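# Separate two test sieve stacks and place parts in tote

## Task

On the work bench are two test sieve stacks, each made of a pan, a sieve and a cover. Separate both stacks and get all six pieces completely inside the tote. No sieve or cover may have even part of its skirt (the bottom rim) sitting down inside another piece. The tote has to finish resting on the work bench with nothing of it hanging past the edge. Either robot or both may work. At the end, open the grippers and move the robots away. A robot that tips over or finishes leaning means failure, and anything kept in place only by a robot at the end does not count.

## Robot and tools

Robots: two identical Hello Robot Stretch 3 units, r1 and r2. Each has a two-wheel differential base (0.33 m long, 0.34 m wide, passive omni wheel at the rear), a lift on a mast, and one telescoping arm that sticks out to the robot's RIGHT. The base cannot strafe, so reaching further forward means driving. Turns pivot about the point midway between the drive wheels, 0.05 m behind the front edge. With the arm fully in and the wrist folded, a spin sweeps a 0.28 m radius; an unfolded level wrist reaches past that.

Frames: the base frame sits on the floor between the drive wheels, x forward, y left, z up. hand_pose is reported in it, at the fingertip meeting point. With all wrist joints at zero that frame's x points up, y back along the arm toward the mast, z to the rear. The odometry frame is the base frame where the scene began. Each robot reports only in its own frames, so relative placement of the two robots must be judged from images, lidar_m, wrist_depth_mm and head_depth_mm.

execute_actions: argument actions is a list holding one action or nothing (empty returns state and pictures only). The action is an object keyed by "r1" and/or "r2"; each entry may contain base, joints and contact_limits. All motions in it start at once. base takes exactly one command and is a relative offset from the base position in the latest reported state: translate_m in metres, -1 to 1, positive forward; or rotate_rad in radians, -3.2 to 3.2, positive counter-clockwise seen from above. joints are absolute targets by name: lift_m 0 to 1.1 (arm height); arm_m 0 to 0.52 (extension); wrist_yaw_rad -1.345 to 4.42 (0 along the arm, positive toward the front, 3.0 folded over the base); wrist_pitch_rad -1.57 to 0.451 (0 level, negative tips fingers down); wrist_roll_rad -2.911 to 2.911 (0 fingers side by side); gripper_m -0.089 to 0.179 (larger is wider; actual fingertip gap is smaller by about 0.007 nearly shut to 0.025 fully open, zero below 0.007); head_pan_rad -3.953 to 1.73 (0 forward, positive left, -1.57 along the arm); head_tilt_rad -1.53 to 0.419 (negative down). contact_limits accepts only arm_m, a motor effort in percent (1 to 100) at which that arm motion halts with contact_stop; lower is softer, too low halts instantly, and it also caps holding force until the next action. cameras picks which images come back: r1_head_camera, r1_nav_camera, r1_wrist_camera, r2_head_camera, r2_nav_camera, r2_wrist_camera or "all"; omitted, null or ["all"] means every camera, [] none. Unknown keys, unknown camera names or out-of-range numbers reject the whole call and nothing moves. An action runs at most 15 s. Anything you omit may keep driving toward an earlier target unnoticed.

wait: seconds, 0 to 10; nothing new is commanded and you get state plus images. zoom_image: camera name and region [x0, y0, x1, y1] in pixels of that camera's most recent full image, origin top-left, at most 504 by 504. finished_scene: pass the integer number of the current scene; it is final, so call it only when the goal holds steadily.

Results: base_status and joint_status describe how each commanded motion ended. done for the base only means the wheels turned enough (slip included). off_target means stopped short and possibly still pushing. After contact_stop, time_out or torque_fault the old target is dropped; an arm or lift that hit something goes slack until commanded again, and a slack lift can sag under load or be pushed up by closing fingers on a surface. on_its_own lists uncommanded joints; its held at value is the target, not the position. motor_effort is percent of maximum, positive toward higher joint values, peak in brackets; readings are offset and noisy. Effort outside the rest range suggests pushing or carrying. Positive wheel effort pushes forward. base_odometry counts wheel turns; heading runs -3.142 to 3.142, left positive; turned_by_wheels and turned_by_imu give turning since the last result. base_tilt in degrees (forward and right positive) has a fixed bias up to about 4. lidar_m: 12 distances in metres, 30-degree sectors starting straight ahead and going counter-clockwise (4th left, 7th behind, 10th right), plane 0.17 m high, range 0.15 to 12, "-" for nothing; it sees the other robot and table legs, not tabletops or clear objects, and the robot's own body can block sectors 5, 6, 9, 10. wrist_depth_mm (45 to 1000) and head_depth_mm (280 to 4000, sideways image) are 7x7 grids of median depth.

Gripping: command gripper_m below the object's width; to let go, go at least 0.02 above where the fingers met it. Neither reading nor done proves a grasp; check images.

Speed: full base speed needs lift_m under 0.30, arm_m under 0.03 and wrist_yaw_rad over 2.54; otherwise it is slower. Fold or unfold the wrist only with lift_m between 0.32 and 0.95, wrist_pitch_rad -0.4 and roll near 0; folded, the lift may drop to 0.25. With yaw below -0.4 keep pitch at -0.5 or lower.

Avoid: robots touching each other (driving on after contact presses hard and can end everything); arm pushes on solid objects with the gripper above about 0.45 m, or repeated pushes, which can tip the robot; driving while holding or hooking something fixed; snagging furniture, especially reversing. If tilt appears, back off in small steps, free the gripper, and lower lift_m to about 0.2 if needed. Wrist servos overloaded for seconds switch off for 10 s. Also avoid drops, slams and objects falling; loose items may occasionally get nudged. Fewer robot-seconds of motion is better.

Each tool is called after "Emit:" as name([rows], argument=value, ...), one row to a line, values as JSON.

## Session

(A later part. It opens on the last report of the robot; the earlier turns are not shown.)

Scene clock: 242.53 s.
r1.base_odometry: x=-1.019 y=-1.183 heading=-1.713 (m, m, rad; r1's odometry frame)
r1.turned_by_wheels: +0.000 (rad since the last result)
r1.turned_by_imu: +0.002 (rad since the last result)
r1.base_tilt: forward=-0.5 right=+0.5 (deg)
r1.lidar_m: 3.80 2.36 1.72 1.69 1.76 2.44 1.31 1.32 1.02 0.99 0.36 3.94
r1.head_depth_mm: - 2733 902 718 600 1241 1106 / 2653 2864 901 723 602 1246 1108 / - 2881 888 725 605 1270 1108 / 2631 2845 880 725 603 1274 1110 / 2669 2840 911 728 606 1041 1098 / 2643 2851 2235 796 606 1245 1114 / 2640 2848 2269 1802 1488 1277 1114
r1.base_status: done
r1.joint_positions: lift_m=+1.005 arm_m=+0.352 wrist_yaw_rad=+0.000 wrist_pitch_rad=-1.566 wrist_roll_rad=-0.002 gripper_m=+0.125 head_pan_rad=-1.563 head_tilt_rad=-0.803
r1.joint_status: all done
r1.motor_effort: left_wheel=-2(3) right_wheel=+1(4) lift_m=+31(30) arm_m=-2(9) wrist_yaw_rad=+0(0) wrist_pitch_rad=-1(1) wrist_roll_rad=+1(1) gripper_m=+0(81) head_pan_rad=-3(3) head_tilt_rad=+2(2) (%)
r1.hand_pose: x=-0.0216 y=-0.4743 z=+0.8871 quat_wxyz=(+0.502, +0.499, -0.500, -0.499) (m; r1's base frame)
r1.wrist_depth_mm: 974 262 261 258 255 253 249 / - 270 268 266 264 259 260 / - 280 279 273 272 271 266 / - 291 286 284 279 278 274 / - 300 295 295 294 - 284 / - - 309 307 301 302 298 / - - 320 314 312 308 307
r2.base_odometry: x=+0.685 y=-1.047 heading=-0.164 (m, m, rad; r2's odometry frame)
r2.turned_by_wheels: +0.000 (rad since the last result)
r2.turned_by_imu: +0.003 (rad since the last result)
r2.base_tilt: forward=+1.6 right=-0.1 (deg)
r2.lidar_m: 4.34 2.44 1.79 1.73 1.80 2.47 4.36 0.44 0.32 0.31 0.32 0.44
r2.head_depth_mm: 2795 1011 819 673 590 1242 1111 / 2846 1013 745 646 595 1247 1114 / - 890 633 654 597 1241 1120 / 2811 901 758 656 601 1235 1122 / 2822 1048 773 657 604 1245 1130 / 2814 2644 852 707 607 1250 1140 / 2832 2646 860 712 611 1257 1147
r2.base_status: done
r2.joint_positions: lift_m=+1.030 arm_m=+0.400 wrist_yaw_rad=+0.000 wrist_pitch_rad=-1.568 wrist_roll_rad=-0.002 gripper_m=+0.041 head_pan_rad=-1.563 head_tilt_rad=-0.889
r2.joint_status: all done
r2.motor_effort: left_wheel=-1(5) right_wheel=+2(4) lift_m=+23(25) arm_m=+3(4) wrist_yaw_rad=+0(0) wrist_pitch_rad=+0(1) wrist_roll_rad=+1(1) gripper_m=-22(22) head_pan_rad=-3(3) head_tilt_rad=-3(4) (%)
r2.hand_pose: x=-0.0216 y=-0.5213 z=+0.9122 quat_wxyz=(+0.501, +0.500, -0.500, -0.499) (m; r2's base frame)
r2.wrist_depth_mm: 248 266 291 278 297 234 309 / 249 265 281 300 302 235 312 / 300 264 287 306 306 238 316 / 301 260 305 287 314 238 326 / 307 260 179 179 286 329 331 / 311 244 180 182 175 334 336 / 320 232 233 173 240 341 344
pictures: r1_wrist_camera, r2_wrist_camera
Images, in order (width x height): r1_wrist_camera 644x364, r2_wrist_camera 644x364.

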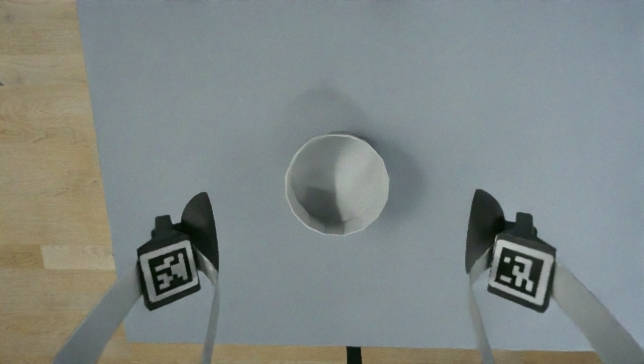

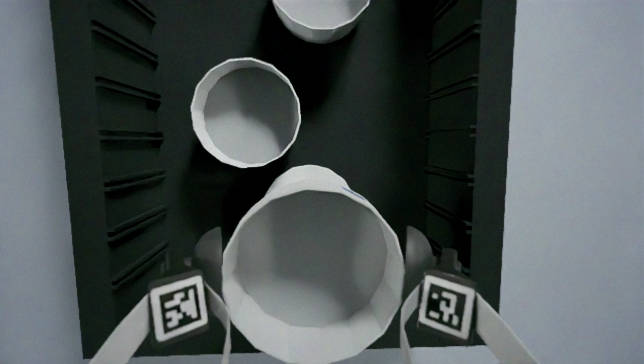

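Emit:
execute_actions([
  {"r1":{"joints":{"lift_m":0.898}},"r2":{"joints":{"lift_m":0.923}}},
], cameras=[])

Emit:
execute_actions([
  {"r1":{"joints":{"gripper_m":0.04}},"r2":{"joints":{"gripper_m":0.105}}},
], cameras=["r1_wrist_camera","r2_wrist_camera"])

Emit:
execute_actions([
  {"r1":{"base":{"translate_m":-0.2},"joints":{"lift_m":1.03}},"r2":{"joints":{"lift_m":1.01}}},
], cameras=["r1_wrist_camera","r2_wrist_camera"])

Emit:
execute_actions([
  {"r1":{"base":{"translate_m":-0.39},"joints":{"arm_m":0.432}},"r2":{"base":{"translate_m":0.35},"joints":{"arm_m":0.0}}},
], cameras=["r1_wrist_camera"])

Scene clock: 253.60 s.
r1.base_odometry: x=-1.019 y=-1.183 heading=-1.713 (m, m, rad; r1's odometry frame)
r1.turned_by_wheels: +0.000 (rad since the last result)
r1.turned_by_imu: +0.001 (rad since the last result)
r1.base_tilt: forward=-0.5 right=+0.6 (deg)
r1.lidar_m: 3.80 2.36 1.72 1.69 1.76 2.44 1.31 1.31 1.03 0.99 0.36 3.92
r1.head_depth_mm: 2615 2818 - - 587 1240 1105 / 2622 - 869 723 601 1246 1110 / 2630 - 859 724 602 1274 1113 / 2628 2831 946 724 605 1272 1110 / 2621 2854 913 726 605 1046 1097 / 2646 2901 2255 796 606 1253 1119 / 2621 2865 2234 1814 1487 1283 1120
r1.base_status: not commanded
r1.joint_positions: lift_m=+0.898 arm_m=+0.352 wrist_yaw_rad=+0.000 wrist_pitch_rad=-1.566 wrist_roll_rad=-0.002 gripper_m=+0.125 head_pan_rad=-1.563 head_tilt_rad=-0.803
r1.joint_status: all done
r1.motor_effort: left_wheel=-2(1) right_wheel=+1(1) lift_m=+21(30) arm_m=-2(2) wrist_yaw_rad=+1(1) wrist_pitch_rad=-1(1) wrist_roll_rad=+1(1) gripper_m=+0(1) head_pan_rad=-3(3) head_tilt_rad=+1(1) (%)
r1.hand_pose: x=-0.0216 y=-0.4743 z=+0.7806 quat_wxyz=(+0.502, +0.499, -0.500, -0.499) (m; r1's base frame)
r1.wrist_depth_mm: 163 163 161 160 158 157 156 / 168 168 166 165 163 162 162 / 175 173 173 170 169 168 166 / 181 181 176 173 173 173 171 / 188 185 181 181 178 - 177 / 194 194 192 180 184 187 185 / 202 200 198 196 194 193 191
r2.base_odometry: x=+0.685 y=-1.047 heading=-0.164 (m, m, rad; r2's odometry frame)
r2.turned_by_wheels: +0.000 (rad since the last result)
r2.turned_by_imu: +0.001 (rad since the last result)
r2.base_tilt: forward=+1.6 right=-0.1 (deg)
r2.lidar_m: 4.36 2.45 1.79 1.73 1.79 2.46 4.35 0.44 0.32 0.31 0.32 0.44
r2.head_depth_mm: - 980 809 674 590 1238 1105 / - 916 748 646 595 1242 1108 / - - 786 654 598 1247 1118 / 2791 1784 798 655 602 1232 1113 / 2786 1052 769 658 604 1242 1124 / 2807 2633 847 708 607 1249 1131 / 2814 2668 859 713 611 1256 1136
r2.base_status: not commanded
r2.joint_positions: lift_m=+0.923 arm_m=+0.400 wrist_yaw_rad=+0.000 wrist_pitch_rad=-1.568 wrist_roll_rad=-0.002 gripper_m=+0.041 head_pan_rad=-1.563 head_tilt_rad=-0.889
r2.joint_status: all done
r2.motor_effort: left_wheel=-1(1) right_wheel=+2(2) lift_m=+18(23) arm_m=+4(3) wrist_yaw_rad=+0(0) wrist_pitch_rad=+0(0) wrist_roll_rad=+1(1) gripper_m=-22(22) head_pan_rad=-3(3) head_tilt_rad=-3(3) (%)
r2.hand_pose: x=-0.0216 y=-0.5213 z=+0.8055 quat_wxyz=(+0.501, +0.500, -0.500, -0.499) (m; r2's base frame)
r2.wrist_depth_mm: 183 173 173 192 195 190 130 / 182 173 175 194 197 190 129 / 184 177 179 200 200 190 130 / 185 197 190 200 204 190 130 / 185 201 178 179 207 192 131 / 182 204 179 183 175 183 131 / 181 204 194 173 199 173 131
pictures: none
No camera images: the call's "cameras" was empty. Leave "cameras" out to get every camera's image.

Scene clock: 254.93 s.
r1.base_odometry: x=-1.019 y=-1.183 heading=-1.713 (m, m, rad; r1's odometry frame)
r1.turned_by_wheels: +0.000 (rad since the last result)
r1.turned_by_imu: +0.000 (rad since the last result)
r1.base_tilt: forward=-0.5 right=+0.6 (deg)
r1.lidar_m: 3.80 2.36 1.72 1.69 1.76 2.44 1.31 1.31 1.02 0.99 0.36 3.92
r1.head_depth_mm: 2612 2855 - - 586 1237 1106 / 2657 - 871 722 600 1242 1115 / 2621 - 872 727 604 1269 1111 / 2675 2862 929 724 604 1280 1112 / 2648 2817 913 727 605 1044 1093 / 2673 2895 2240 797 606 1249 1114 / 2682 2862 2238 1804 1491 1283 1115
r1.base_status: not commanded
r1.joint_positions: lift_m=+0.898 arm_m=+0.352 wrist_yaw_rad=+0.000 wrist_pitch_rad=-1.566 wrist_roll_rad=-0.002 gripper_m=+0.041 head_pan_rad=-1.563 head_tilt_rad=-0.803
r1.joint_status: all done
r1.motor_effort: left_wheel=-1(2) right_wheel=+1(0) lift_m=+22(22) arm_m=-2(2) wrist_yaw_rad=+0(0) wrist_pitch_rad=-1(1) wrist_roll_rad=+1(1) gripper_m=-23(100) head_pan_rad=-4(3) head_tilt_rad=+2(2) (%)
r1.hand_pose: x=-0.0216 y=-0.4743 z=+0.7806 quat_wxyz=(+0.502, +0.499, -0.500, -0.499) (m; r1's base frame)
r1.wrist_depth_mm: 163 162 161 159 157 157 156 / 169 168 166 165 163 163 160 / 175 173 171 169 169 167 166 / 181 179 177 172 173 173 171 / 189 186 177 178 175 178 176 / 195 193 192 181 176 185 184 / 202 200 200 196 194 193 190
r2.base_odometry: x=+0.685 y=-1.047 heading=-0.164 (m, m, rad; r2's odometry frame)
r2.turned_by_wheels: +0.000 (rad since the last result)
r2.turned_by_imu: +0.000 (rad since the last result)
r2.base_tilt: forward=+1.7 right=-0.2 (deg)
r2.lidar_m: 4.35 2.45 1.79 1.73 1.80 2.47 4.36 0.43 0.32 0.31 0.32 0.44
r2.head_depth_mm: - 981 803 672 590 1232 1110 / - 919 746 644 595 1246 1113 / - - 783 654 597 1252 1114 / 2772 1786 814 652 602 1235 1123 / 2798 1050 774 654 604 1240 1128 / 2800 2607 848 707 608 1247 1123 / 2825 2629 862 715 613 1252 1133
r2.base_status: not commanded
r2.joint_positions: lift_m=+0.923 arm_m=+0.400 wrist_yaw_rad=+0.000 wrist_pitch_rad=-1.568 wrist_roll_rad=-0.002 gripper_m=+0.105 head_pan_rad=-1.563 head_tilt_rad=-0.889
r2.joint_status: all done
r2.motor_effort: left_wheel=-2(1) right_wheel=+2(2) lift_m=+18(18) arm_m=+3(3) wrist_yaw_rad=+0(0) wrist_pitch_rad=-1(0) wrist_roll_rad=+0(0) gripper_m=+0(90) head_pan_rad=-3(3) head_tilt_rad=-4(3) (%)
r2.hand_pose: x=-0.0216 y=-0.5213 z=+0.8055 quat_wxyz=(+0.501, +0.500, -0.500, -0.499) (m; r2's base frame)
r2.wrist_depth_mm: 183 173 172 192 194 189 130 / 183 173 176 196 197 189 130 / 185 177 178 200 201 191 130 / 185 198 189 198 205 190 131 / 183 201 181 180 207 188 131 / 182 204 181 185 182 173 131 / 178 199 198 178 204 194 132
pictures: r1_wrist_camera, r2_wrist_camera
Images, in order (width x height): r1_wrist_camera 644x364, r2_wrist_camera 644x364.

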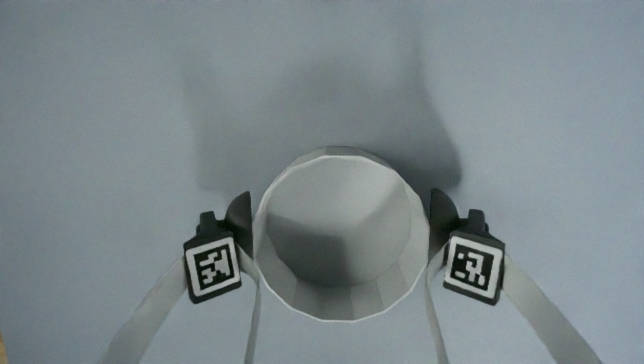

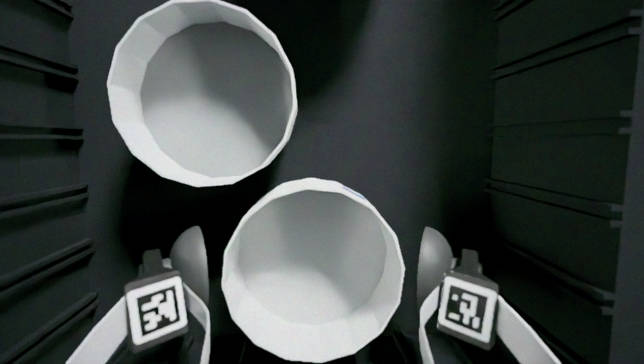

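Scene clock: 257.87 s.
r1.base_odometry: x=-0.991 y=-0.985 heading=-1.713 (m, m, rad; r1's odometry frame)
r1.turned_by_wheels: +0.000 (rad since the last result)
r1.turned_by_imu: +0.001 (rad since the last result)
r1.base_tilt: forward=-0.5 right=+0.6 (deg)
r1.lidar_m: 4.00 2.37 1.75 1.69 1.76 2.45 4.75 1.12 1.02 0.99 0.47 0.49
r1.head_depth_mm: 2698 2793 842 701 602 1244 1108 / 1895 2816 904 722 602 1249 1109 / - 2851 906 687 603 1244 1111 / 2622 2850 909 689 606 1246 1114 / 2654 2872 909 726 606 1248 1110 / 2632 2891 911 730 606 1250 1100 / 2645 2852 918 728 609 853 1096
r1.base_status: done
r1.joint_positions: lift_m=+1.030 arm_m=+0.352 wrist_yaw_rad=+0.000 wrist_pitch_rad=-1.566 wrist_roll_rad=-0.002 gripper_m=+0.041 head_pan_rad=-1.563 head_tilt_rad=-0.803
r1.joint_status: all done
r1.motor_effort: left_wheel=-1(7) right_wheel=+1(3) lift_m=+31(33) arm_m=-2(2) wrist_yaw_rad=+0(0) wrist_pitch_rad=-1(1) wrist_roll_rad=+1(1) gripper_m=-24(23) head_pan_rad=-3(4) head_tilt_rad=+1(3) (%)
r1.hand_pose: x=-0.0216 y=-0.4743 z=+0.9121 quat_wxyz=(+0.502, +0.499, -0.500, -0.499) (m; r1's base frame)
r1.wrist_depth_mm: 289 284 280 280 277 277 273 / 294 296 292 290 286 284 281 / 304 306 303 301 296 296 287 / 318 317 310 174 300 302 299 / 330 325 176 179 175 313 311 / 340 336 338 179 177 322 322 / - - - - - - -
r2.base_odometry: x=+0.685 y=-1.047 heading=-0.164 (m, m, rad; r2's odometry frame)
r2.turned_by_wheels: +0.000 (rad since the last result)
r2.turned_by_imu: +0.001 (rad since the last result)
r2.base_tilt: forward=+1.6 right=-0.1 (deg)
r2.lidar_m: 4.34 2.44 1.79 1.73 1.80 2.46 4.36 0.44 0.32 0.31 0.32 0.44
r2.head_depth_mm: 2810 1005 814 673 590 1234 1107 / 2787 1017 735 644 594 1247 1117 / - 891 804 654 598 1248 1117 / 2776 901 803 654 601 1242 1125 / 2833 1053 772 657 605 1237 1133 / 2786 2630 850 708 610 1248 1127 / 2811 2650 856 712 613 1254 1140
r2.base_status: not commanded
r2.joint_positions: lift_m=+1.010 arm_m=+0.400 wrist_yaw_rad=+0.000 wrist_pitch_rad=-1.568 wrist_roll_rad=-0.002 gripper_m=+0.105 head_pan_rad=-1.563 head_tilt_rad=-0.889
r2.joint_status: all done
r2.motor_effort: left_wheel=-1(2) right_wheel=+2(2) lift_m=+22(22) arm_m=+3(3) wrist_yaw_rad=+0(0) wrist_pitch_rad=+0(1) wrist_roll_rad=+0(0) gripper_m=+0(0) head_pan_rad=-3(3) head_tilt_rad=-4(3) (%)
r2.hand_pose: x=-0.0216 y=-0.5213 z=+0.8923 quat_wxyz=(+0.501, +0.500, -0.500, -0.499) (m; r2's base frame)
r2.wrist_depth_mm: 187 267 273 270 277 203 289 / 191 264 260 280 282 203 293 / 195 262 266 285 284 218 299 / 198 261 286 268 295 221 304 / 201 258 288 269 298 221 309 / 249 226 285 270 287 311 313 / 300 212 215 217 219 220 324
pictures: r1_wrist_camera, r2_wrist_camera
Images, in order (width x height): r1_wrist_camera 644x364, r2_wrist_camera 644x364.

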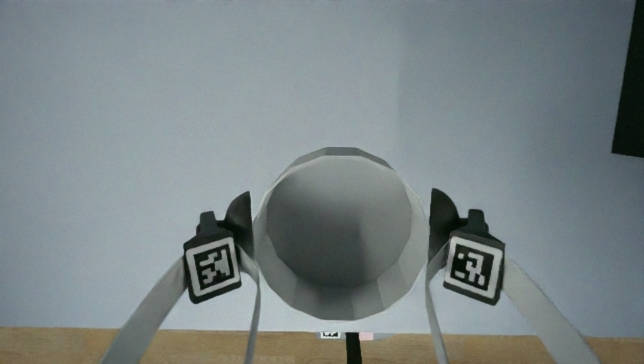

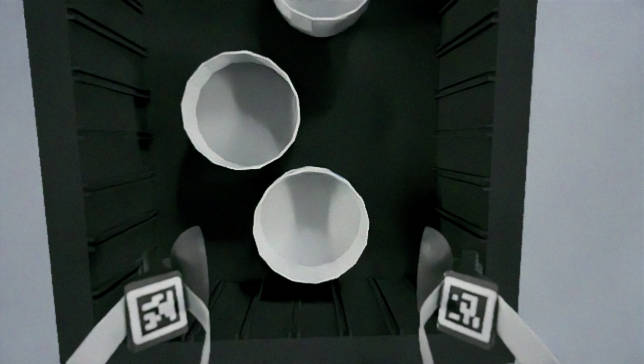

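Scene clock: 262.73 s.
r1.base_odometry: x=-0.935 y=-0.598 heading=-1.713 (m, m, rad; r1's odometry frame)
r1.turned_by_wheels: +0.000 (rad since the last result)
r1.turned_by_imu: +0.001 (rad since the last result)
r1.base_tilt: forward=-0.4 right=+0.6 (deg)
r1.lidar_m: 4.39 2.35 1.75 1.69 1.77 2.46 4.34 0.76 1.01 0.98 1.03 0.78
r1.head_depth_mm: 2741 2815 904 722 601 1239 1105 / 2511 2724 905 684 602 1246 1110 / - 2812 814 665 603 1241 1114 / 2639 2880 789 669 605 1253 1108 / 2580 2844 845 669 605 1243 1117 / 2637 2924 914 709 607 1253 1116 / 2602 2876 919 731 609 1254 1118
r1.base_status: done
r1.joint_positions: lift_m=+1.030 arm_m=+0.432 wrist_yaw_rad=+0.000 wrist_pitch_rad=-1.566 wrist_roll_rad=-0.002 gripper_m=+0.041 head_pan_rad=-1.563 head_tilt_rad=-0.803
r1.joint_status: all done
r1.motor_effort: left_wheel=-1(6) right_wheel=+1(3) lift_m=+31(32) arm_m=+2(5) wrist_yaw_rad=+0(0) wrist_pitch_rad=-1(1) wrist_roll_rad=+1(1) gripper_m=-24(23) head_pan_rad=-3(3) head_tilt_rad=+1(2) (%)
r1.hand_pose: x=-0.0216 y=-0.5539 z=+0.9121 quat_wxyz=(+0.502, +0.499, -0.500, -0.499) (m; r1's base frame)
r1.wrist_depth_mm: 286 242 279 277 275 213 274 / 297 241 274 274 283 213 281 / 309 240 301 280 292 225 292 / 316 239 312 172 262 236 301 / 328 254 177 179 176 311 313 / 342 244 239 180 178 320 324 / 353 354 348 341 340 340 331
r2.base_odometry: x=+1.031 y=-1.105 heading=-0.164 (m, m, rad; r2's odometry frame)
r2.turned_by_wheels: +0.000 (rad since the last result)
r2.turned_by_imu: +0.001 (rad since the last result)
r2.base_tilt: forward=+1.6 right=-0.1 (deg)
r2.lidar_m: 3.99 2.44 1.79 1.72 1.79 2.46 4.69 0.44 0.32 0.31 0.32 0.44
r2.head_depth_mm: 2813 2638 - - - - - / 2739 2033 - - - - - / 2818 2650 - - - - - / 2817 1039 839 701 601 1258 1120 / 2795 1055 845 706 605 1247 1129 / 2792 2641 852 708 607 1242 1126 / 2844 2661 857 714 612 828 1123
r2.base_status: done
r2.joint_positions: lift_m=+1.010 arm_m=+0.000 wrist_yaw_rad=+0.000 wrist_pitch_rad=-1.568 wrist_roll_rad=-0.002 gripper_m=+0.105 head_pan_rad=-1.563 head_tilt_rad=-0.889
r2.joint_status: all done
r2.motor_effort: left_wheel=-2(3) right_wheel=+1(6) lift_m=+23(23) arm_m=-3(3) wrist_yaw_rad=-1(1) wrist_pitch_rad=+0(0) wrist_roll_rad=+0(1) gripper_m=+0(0) head_pan_rad=-3(3) head_tilt_rad=-4(4) (%)
r2.hand_pose: x=-0.0216 y=-0.1219 z=+0.8923 quat_wxyz=(+0.501, +0.500, -0.500, -0.499) (m; r2's base frame)
r2.wrist_depth_mm: 271 275 278 279 282 286 289 / - 854 - - - - - / - - - - - - - / - - - - - - - / - - - - - - - / - - - - - - - / - - - - - - -
pictures: r1_wrist_camera
Images, in order (width x height): r1_wrist_camera 644x364.

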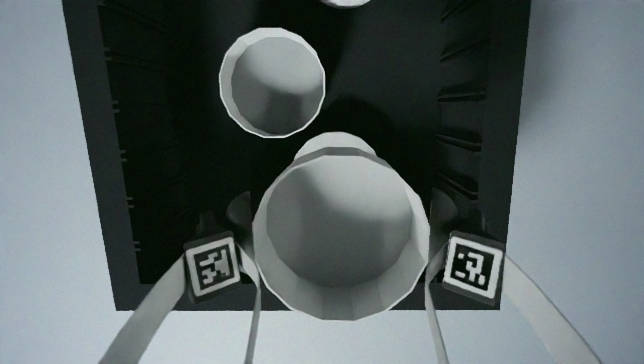

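Emit:
execute_actions([
  {"r1":{"joints":{"lift_m":0.923}}},
], cameras=[])

Emit:
execute_actions([
  {"r1":{"joints":{"gripper_m":0.105}}},
], cameras=[])

Emit:
execute_actions([
  {"r1":{"joints":{"lift_m":1.01}}},
], cameras=["r1_wrist_camera","r1_head_camera"])

Emit:
execute_actions([
  {"r1":{"base":{"translate_m":0.3},"joints":{"arm_m":0.0}}},
], cameras=["r1_nav_camera","r2_nav_camera"])

Scene clock: 272.33 s.
r1.base_odometry: x=-0.935 y=-0.598 heading=-1.713 (m, m, rad; r1's odometry frame)
r1.turned_by_wheels: +0.000 (rad since the last result)
r1.turned_by_imu: +0.001 (rad since the last result)
r1.base_tilt: forward=-0.4 right=+0.5 (deg)
r1.lidar_m: 4.37 2.35 1.76 1.70 1.77 2.46 4.35 0.75 1.01 0.98 1.02 0.78
r1.head_depth_mm: 2599 2891 - 701 601 1237 1107 / 2457 1453 872 688 603 1242 1110 / 2497 - 826 666 602 1244 1106 / 2609 2830 816 666 605 1251 1117 / 2644 2835 841 670 606 1249 1114 / 2627 2851 915 709 605 1247 1118 / 2650 2872 915 731 606 1243 1120
r1.base_status: not commanded
r1.joint_positions: lift_m=+0.923 arm_m=+0.432 wrist_yaw_rad=+0.000 wrist_pitch_rad=-1.566 wrist_roll_rad=-0.002 gripper_m=+0.041 head_pan_rad=-1.563 head_tilt_rad=-0.803
r1.joint_status: all done
r1.motor_effort: left_wheel=-1(1) right_wheel=+1(1) lift_m=+22(30) arm_m=+2(2) wrist_yaw_rad=+0(0) wrist_pitch_rad=-1(1) wrist_roll_rad=+1(1) gripper_m=-24(24) head_pan_rad=-3(4) head_tilt_rad=+3(1) (%)
r1.hand_pose: x=-0.0216 y=-0.5539 z=+0.8055 quat_wxyz=(+0.502, +0.499, -0.500, -0.499) (m; r1's base frame)
r1.wrist_depth_mm: 177 182 164 178 179 175 118 / 176 186 171 183 185 180 118 / 175 196 175 192 191 181 118 / 173 201 199 173 194 182 118 / 171 207 177 179 176 162 120 / 173 213 210 180 177 169 119 / 170 182 180 172 178 170 121
r2.base_odometry: x=+1.031 y=-1.105 heading=-0.164 (m, m, rad; r2's odometry frame)
r2.turned_by_wheels: +0.000 (rad since the last result)
r2.turned_by_imu: +0.001 (rad since the last result)
r2.base_tilt: forward=+1.7 right=-0.2 (deg)
r2.lidar_m: 4.00 2.44 1.79 1.73 1.79 2.46 4.70 0.44 0.32 0.31 0.32 0.44
r2.head_depth_mm: 2781 2635 - - - - - / 2743 2029 - - - - - / 2813 2608 - - - - - / 2825 1045 837 701 601 1256 1121 / 2823 1041 843 705 606 1246 1122 / 2807 2615 854 710 606 1248 1132 / 2831 2659 855 716 612 829 1116
r2.base_status: not commanded
r2.joint_positions: lift_m=+1.010 arm_m=+0.000 wrist_yaw_rad=+0.000 wrist_pitch_rad=-1.568 wrist_roll_rad=-0.002 gripper_m=+0.105 head_pan_rad=-1.563 head_tilt_rad=-0.889
r2.joint_status: not commanded
r2.motor_effort: left_wheel=-1(2) right_wheel=+1(1) lift_m=+24(23) arm_m=-3(4) wrist_yaw_rad=-1(0) wrist_pitch_rad=+0(1) wrist_roll_rad=+1(0) gripper_m=+0(0) head_pan_rad=-3(3) head_tilt_rad=-4(4) (%)
r2.hand_pose: x=-0.0216 y=-0.1219 z=+0.8923 quat_wxyz=(+0.501, +0.500, -0.500, -0.499) (m; r2's base frame)
r2.wrist_depth_mm: 273 274 280 280 285 285 289 / - 893 - - - - - / - - - - - - - / - - - - - - - / - - - - - - - / - - - - - - - / - - - - - - -
pictures: none
No camera images: the call's "cameras" was empty. Leave "cameras" out to get every camera's image.

Scene clock: 273.47 s.
r1.base_odometry: x=-0.935 y=-0.598 heading=-1.713 (m, m, rad; r1's odometry frame)
r1.turned_by_wheels: +0.000 (rad since the last result)
r1.turned_by_imu: +0.000 (rad since the last result)
r1.base_tilt: forward=-0.5 right=+0.6 (deg)
r1.lidar_m: 4.38 2.35 1.76 1.70 1.77 2.45 4.35 0.75 1.01 0.98 1.02 0.78
r1.head_depth_mm: 2637 2889 - 702 601 1242 1107 / 2475 1458 872 685 604 1245 1110 / 2584 - 829 667 602 1247 1106 / 2637 2850 850 668 605 1251 1111 / 2667 2859 848 671 605 1243 1114 / 2634 2861 915 709 607 1255 1117 / 2652 2841 918 732 607 1259 1119
r1.base_status: not commanded
r1.joint_positions: lift_m=+0.923 arm_m=+0.432 wrist_yaw_rad=+0.000 wrist_pitch_rad=-1.566 wrist_roll_rad=-0.002 gripper_m=+0.105 head_pan_rad=-1.563 head_tilt_rad=-0.803
r1.joint_status: all done
r1.motor_effort: left_wheel=-1(1) right_wheel=+1(1) lift_m=+22(23) arm_m=+3(2) wrist_yaw_rad=+0(0) wrist_pitch_rad=-1(1) wrist_roll_rad=+1(1) gripper_m=+1(92) head_pan_rad=-3(3) head_tilt_rad=+3(1) (%)
r1.hand_pose: x=-0.0216 y=-0.5539 z=+0.8055 quat_wxyz=(+0.502, +0.499, -0.500, -0.499) (m; r1's base frame)
r1.wrist_depth_mm: 177 182 165 177 179 176 118 / 177 188 171 185 185 180 118 / 176 195 175 191 192 181 119 / 173 202 201 175 194 182 118 / 173 210 181 180 178 159 119 / 171 209 213 177 196 - 117 / 170 183 181 171 178 170 120
r2.base_odometry: x=+1.031 y=-1.105 heading=-0.164 (m, m, rad; r2's odometry frame)
r2.turned_by_wheels: +0.000 (rad since the last result)
r2.turned_by_imu: +0.000 (rad since the last result)
r2.base_tilt: forward=+1.5 right=-0.2 (deg)
r2.lidar_m: 4.01 2.45 1.78 1.73 1.79 2.46 4.71 0.44 0.32 0.31 0.32 0.44
r2.head_depth_mm: 2796 2651 - - - - - / 2727 2049 - - - - - / 2823 2629 - - - - - / 2786 1038 839 699 600 1250 1125 / 2767 1050 845 705 604 1249 1128 / 2805 2691 852 710 609 1244 1131 / 2805 2642 854 713 610 829 1124
r2.base_status: not commanded
r2.joint_positions: lift_m=+1.010 arm_m=+0.000 wrist_yaw_rad=+0.000 wrist_pitch_rad=-1.568 wrist_roll_rad=-0.002 gripper_m=+0.105 head_pan_rad=-1.563 head_tilt_rad=-0.889
r2.joint_status: not commanded
r2.motor_effort: left_wheel=-2(2) right_wheel=+1(1) lift_m=+23(24) arm_m=-4(4) wrist_yaw_rad=+0(1) wrist_pitch_rad=+0(0) wrist_roll_rad=+1(0) gripper_m=+0(0) head_pan_rad=-3(3) head_tilt_rad=-4(4) (%)
r2.hand_pose: x=-0.0216 y=-0.1219 z=+0.8923 quat_wxyz=(+0.501, +0.500, -0.500, -0.499) (m; r2's base frame)
r2.wrist_depth_mm: 273 273 277 280 284 286 290 / - 899 - - - - - / - - - - - - - / - - - - - - - / - - - - - - - / - - - - - - - / - - - - - - -
pictures: none
No camera images: the call's "cameras" was empty. Leave "cameras" out to get every camera's image.

Scene clock: 275.10 s.
r1.base_odometry: x=-0.935 y=-0.598 heading=-1.713 (m, m, rad; r1's odometry frame)
r1.turned_by_wheels: +0.000 (rad since the last result)
r1.turned_by_imu: +0.000 (rad since the last result)
r1.base_tilt: forward=-0.4 right=+0.5 (deg)
r1.lidar_m: 4.38 2.35 1.75 1.70 1.77 2.46 4.34 0.76 1.01 0.98 1.03 0.78
r1.head_depth_mm: - 2800 904 721 602 1240 1105 / 2487 2719 899 685 603 1242 1110 / - 2834 843 668 604 1248 1108 / 2616 2868 860 668 606 1243 1114 / 2662 2836 846 672 606 1253 1110 / 2648 2884 912 707 606 1248 1114 / 2664 2871 918 729 609 1247 1120
r1.base_status: not commanded
r1.joint_positions: lift_m=+1.010 arm_m=+0.432 wrist_yaw_rad=+0.000 wrist_pitch_rad=-1.566 wrist_roll_rad=-0.002 gripper_m=+0.105 head_pan_rad=-1.563 head_tilt_rad=-0.803
r1.joint_status: all done
r1.motor_effort: left_wheel=-1(1) right_wheel=+1(1) lift_m=+31(33) arm_m=+3(2) wrist_yaw_rad=+0(0) wrist_pitch_rad=-1(1) wrist_roll_rad=+1(2) gripper_m=-1(0) head_pan_rad=-3(3) head_tilt_rad=+3(2) (%)
r1.hand_pose: x=-0.0216 y=-0.5539 z=+0.8921 quat_wxyz=(+0.502, +0.499, -0.500, -0.499) (m; r1's base frame)
r1.wrist_depth_mm: 187 242 259 259 257 181 256 / 194 242 254 255 264 194 263 / 282 239 280 273 274 196 272 / 294 239 290 262 280 205 282 / 308 229 293 268 288 288 290 / 317 222 223 230 230 - 302 / 330 328 324 320 320 314 309
r2.base_odometry: x=+1.031 y=-1.105 heading=-0.164 (m, m, rad; r2's odometry frame)
r2.turned_by_wheels: +0.000 (rad since the last result)
r2.turned_by_imu: +0.000 (rad since the last result)
r2.base_tilt: forward=+1.6 right=-0.3 (deg)
r2.lidar_m: 4.00 2.43 1.79 1.73 1.79 2.46 4.70 0.44 0.32 0.31 0.32 0.44
r2.head_depth_mm: 2780 2659 - - - - - / 2750 2045 - - - - - / 2785 2659 - - - - - / 2792 1041 836 702 600 1254 1120 / 2832 1053 845 703 607 1244 1122 / 2800 2657 848 709 610 1249 1128 / 2793 2678 856 715 612 828 1121
r2.base_status: not commanded
r2.joint_positions: lift_m=+1.010 arm_m=+0.000 wrist_yaw_rad=+0.000 wrist_pitch_rad=-1.568 wrist_roll_rad=-0.002 gripper_m=+0.105 head_pan_rad=-1.563 head_tilt_rad=-0.889
r2.joint_status: not commanded
r2.motor_effort: left_wheel=-2(2) right_wheel=+2(1) lift_m=+23(23) arm_m=-4(3) wrist_yaw_rad=-1(1) wrist_pitch_rad=+0(1) wrist_roll_rad=+0(1) gripper_m=-1(0) head_pan_rad=-3(3) head_tilt_rad=-4(3) (%)
r2.hand_pose: x=-0.0216 y=-0.1219 z=+0.8923 quat_wxyz=(+0.501, +0.500, -0.500, -0.499) (m; r2's base frame)
r2.wrist_depth_mm: 274 275 277 280 284 288 288 / 998 870 - - - - - / - - - - - - - / - - - - - - - / - - - - - - - / - - - - - - - / - - - - - - -
pictures: r1_head_camera (sideways: a quarter turn clockwise sets it upright), r1_wrist_camera
Images, in order (width x height): r1_head_camera 896x504, r1_wrist_camera 644x364.

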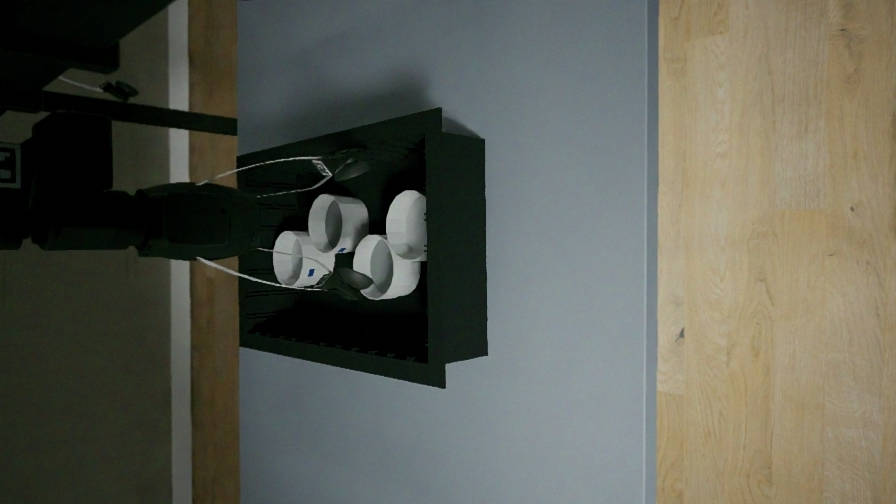

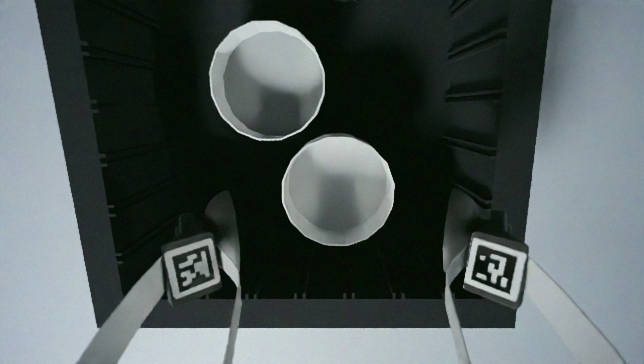

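Scene clock: 279.47 s.
r1.base_odometry: x=-0.978 y=-0.895 heading=-1.714 (m, m, rad; r1's odometry frame)
r1.turned_by_wheels: +0.000 (rad since the last result)
r1.turned_by_imu: +0.001 (rad since the last result)
r1.base_tilt: forward=-0.5 right=+0.6 (deg)
r1.lidar_m: 4.06 2.36 1.75 1.70 1.77 2.44 4.66 1.03 1.02 0.98 1.03 0.53
r1.head_depth_mm: 2631 2874 - - - 1217 1108 / 2622 2840 - - - - - / 2649 2854 - - - - - / 2615 2851 924 727 606 1270 1096 / 2636 2866 912 728 605 1253 1127 / 2646 2884 914 727 607 1247 1114 / 2657 2849 916 730 607 1255 1096
r1.base_status: done
r1.joint_positions: lift_m=+1.010 arm_m=+0.000 wrist_yaw_rad=+0.000 wrist_pitch_rad=-1.566 wrist_roll_rad=-0.002 gripper_m=+0.105 head_pan_rad=-1.563 head_tilt_rad=-0.803
r1.joint_status: all done
r1.motor_effort: left_wheel=-2(3) right_wheel=+1(6) lift_m=+31(31) arm_m=-2(5) wrist_yaw_rad=+0(0) wrist_pitch_rad=-1(1) wrist_roll_rad=+1(1) gripper_m=+1(1) head_pan_rad=-3(3) head_tilt_rad=+2(2) (%)
r1.hand_pose: x=-0.0216 y=-0.1223 z=+0.8921 quat_wxyz=(+0.502, +0.499, -0.500, -0.498) (m; r1's base frame)
r1.wrist_depth_mm: 985 815 937 952 938 936 920 / - - - - 961 945 961 / - - - - - - - / - - - - - - - / - - - - - - - / - - - - - - - / - - - - - - -
r2.base_odometry: x=+1.031 y=-1.105 heading=-0.164 (m, m, rad; r2's odometry frame)
r2.turned_by_wheels: +0.000 (rad since the last result)
r2.turned_by_imu: +0.001 (rad since the last result)
r2.base_tilt: forward=+1.6 right=-0.1 (deg)
r2.lidar_m: 3.99 2.44 1.79 1.72 1.79 2.47 4.69 0.44 0.32 0.31 0.32 0.44
r2.head_depth_mm: 2800 2671 - - - - - / 2789 2645 - - - - - / 2816 2625 - - - - - / 2837 1041 836 703 600 1253 1120 / 2832 1052 845 705 605 1247 1132 / 2800 2618 850 710 608 1255 1131 / 2828 2667 859 714 612 831 1122
r2.base_status: not commanded
r2.joint_positions: lift_m=+1.010 arm_m=+0.000 wrist_yaw_rad=+0.000 wrist_pitch_rad=-1.568 wrist_roll_rad=-0.002 gripper_m=+0.105 head_pan_rad=-1.563 head_tilt_rad=-0.889
r2.joint_status: not commanded
r2.motor_effort: left_wheel=-2(2) right_wheel=+1(1) lift_m=+23(23) arm_m=-3(3) wrist_yaw_rad=+0(0) wrist_pitch_rad=+0(0) wrist_roll_rad=+0(1) gripper_m=-1(0) head_pan_rad=-3(3) head_tilt_rad=-3(4) (%)
r2.hand_pose: x=-0.0216 y=-0.1219 z=+0.8923 quat_wxyz=(+0.501, +0.500, -0.500, -0.499) (m; r2's base frame)
r2.wrist_depth_mm: 273 275 277 279 281 284 289 / - 883 - - - - - / - - - - - - - / - - - - - - - / - - - - - - - / - - - - - - - / - - - - - - -
pictures: r1_nav_camera (sideways: a quarter turn counterclockwise sets it upright), r2_nav_camera (sideways: a quarter turn counterclockwise sets it upright)
Images, in order (width x height): r1_nav_camera 672x504, r2_nav_camera 672x504.

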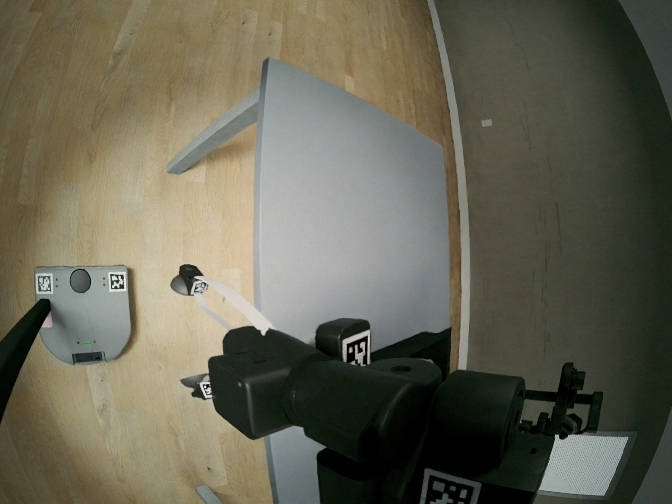

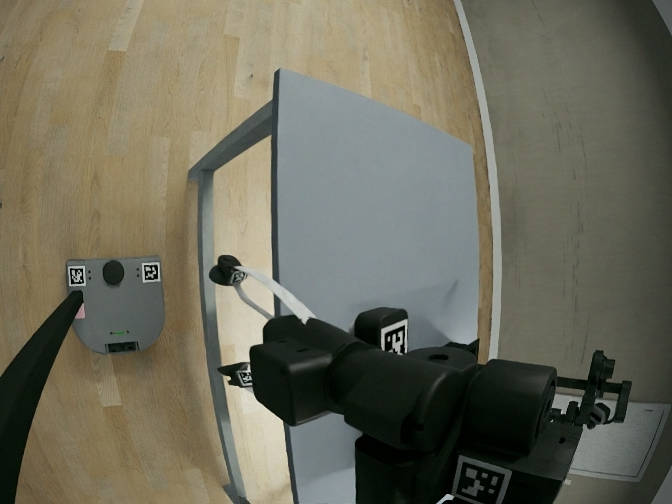

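Emit:
finished_scene(scene=2)

The scene is finished: the task was done.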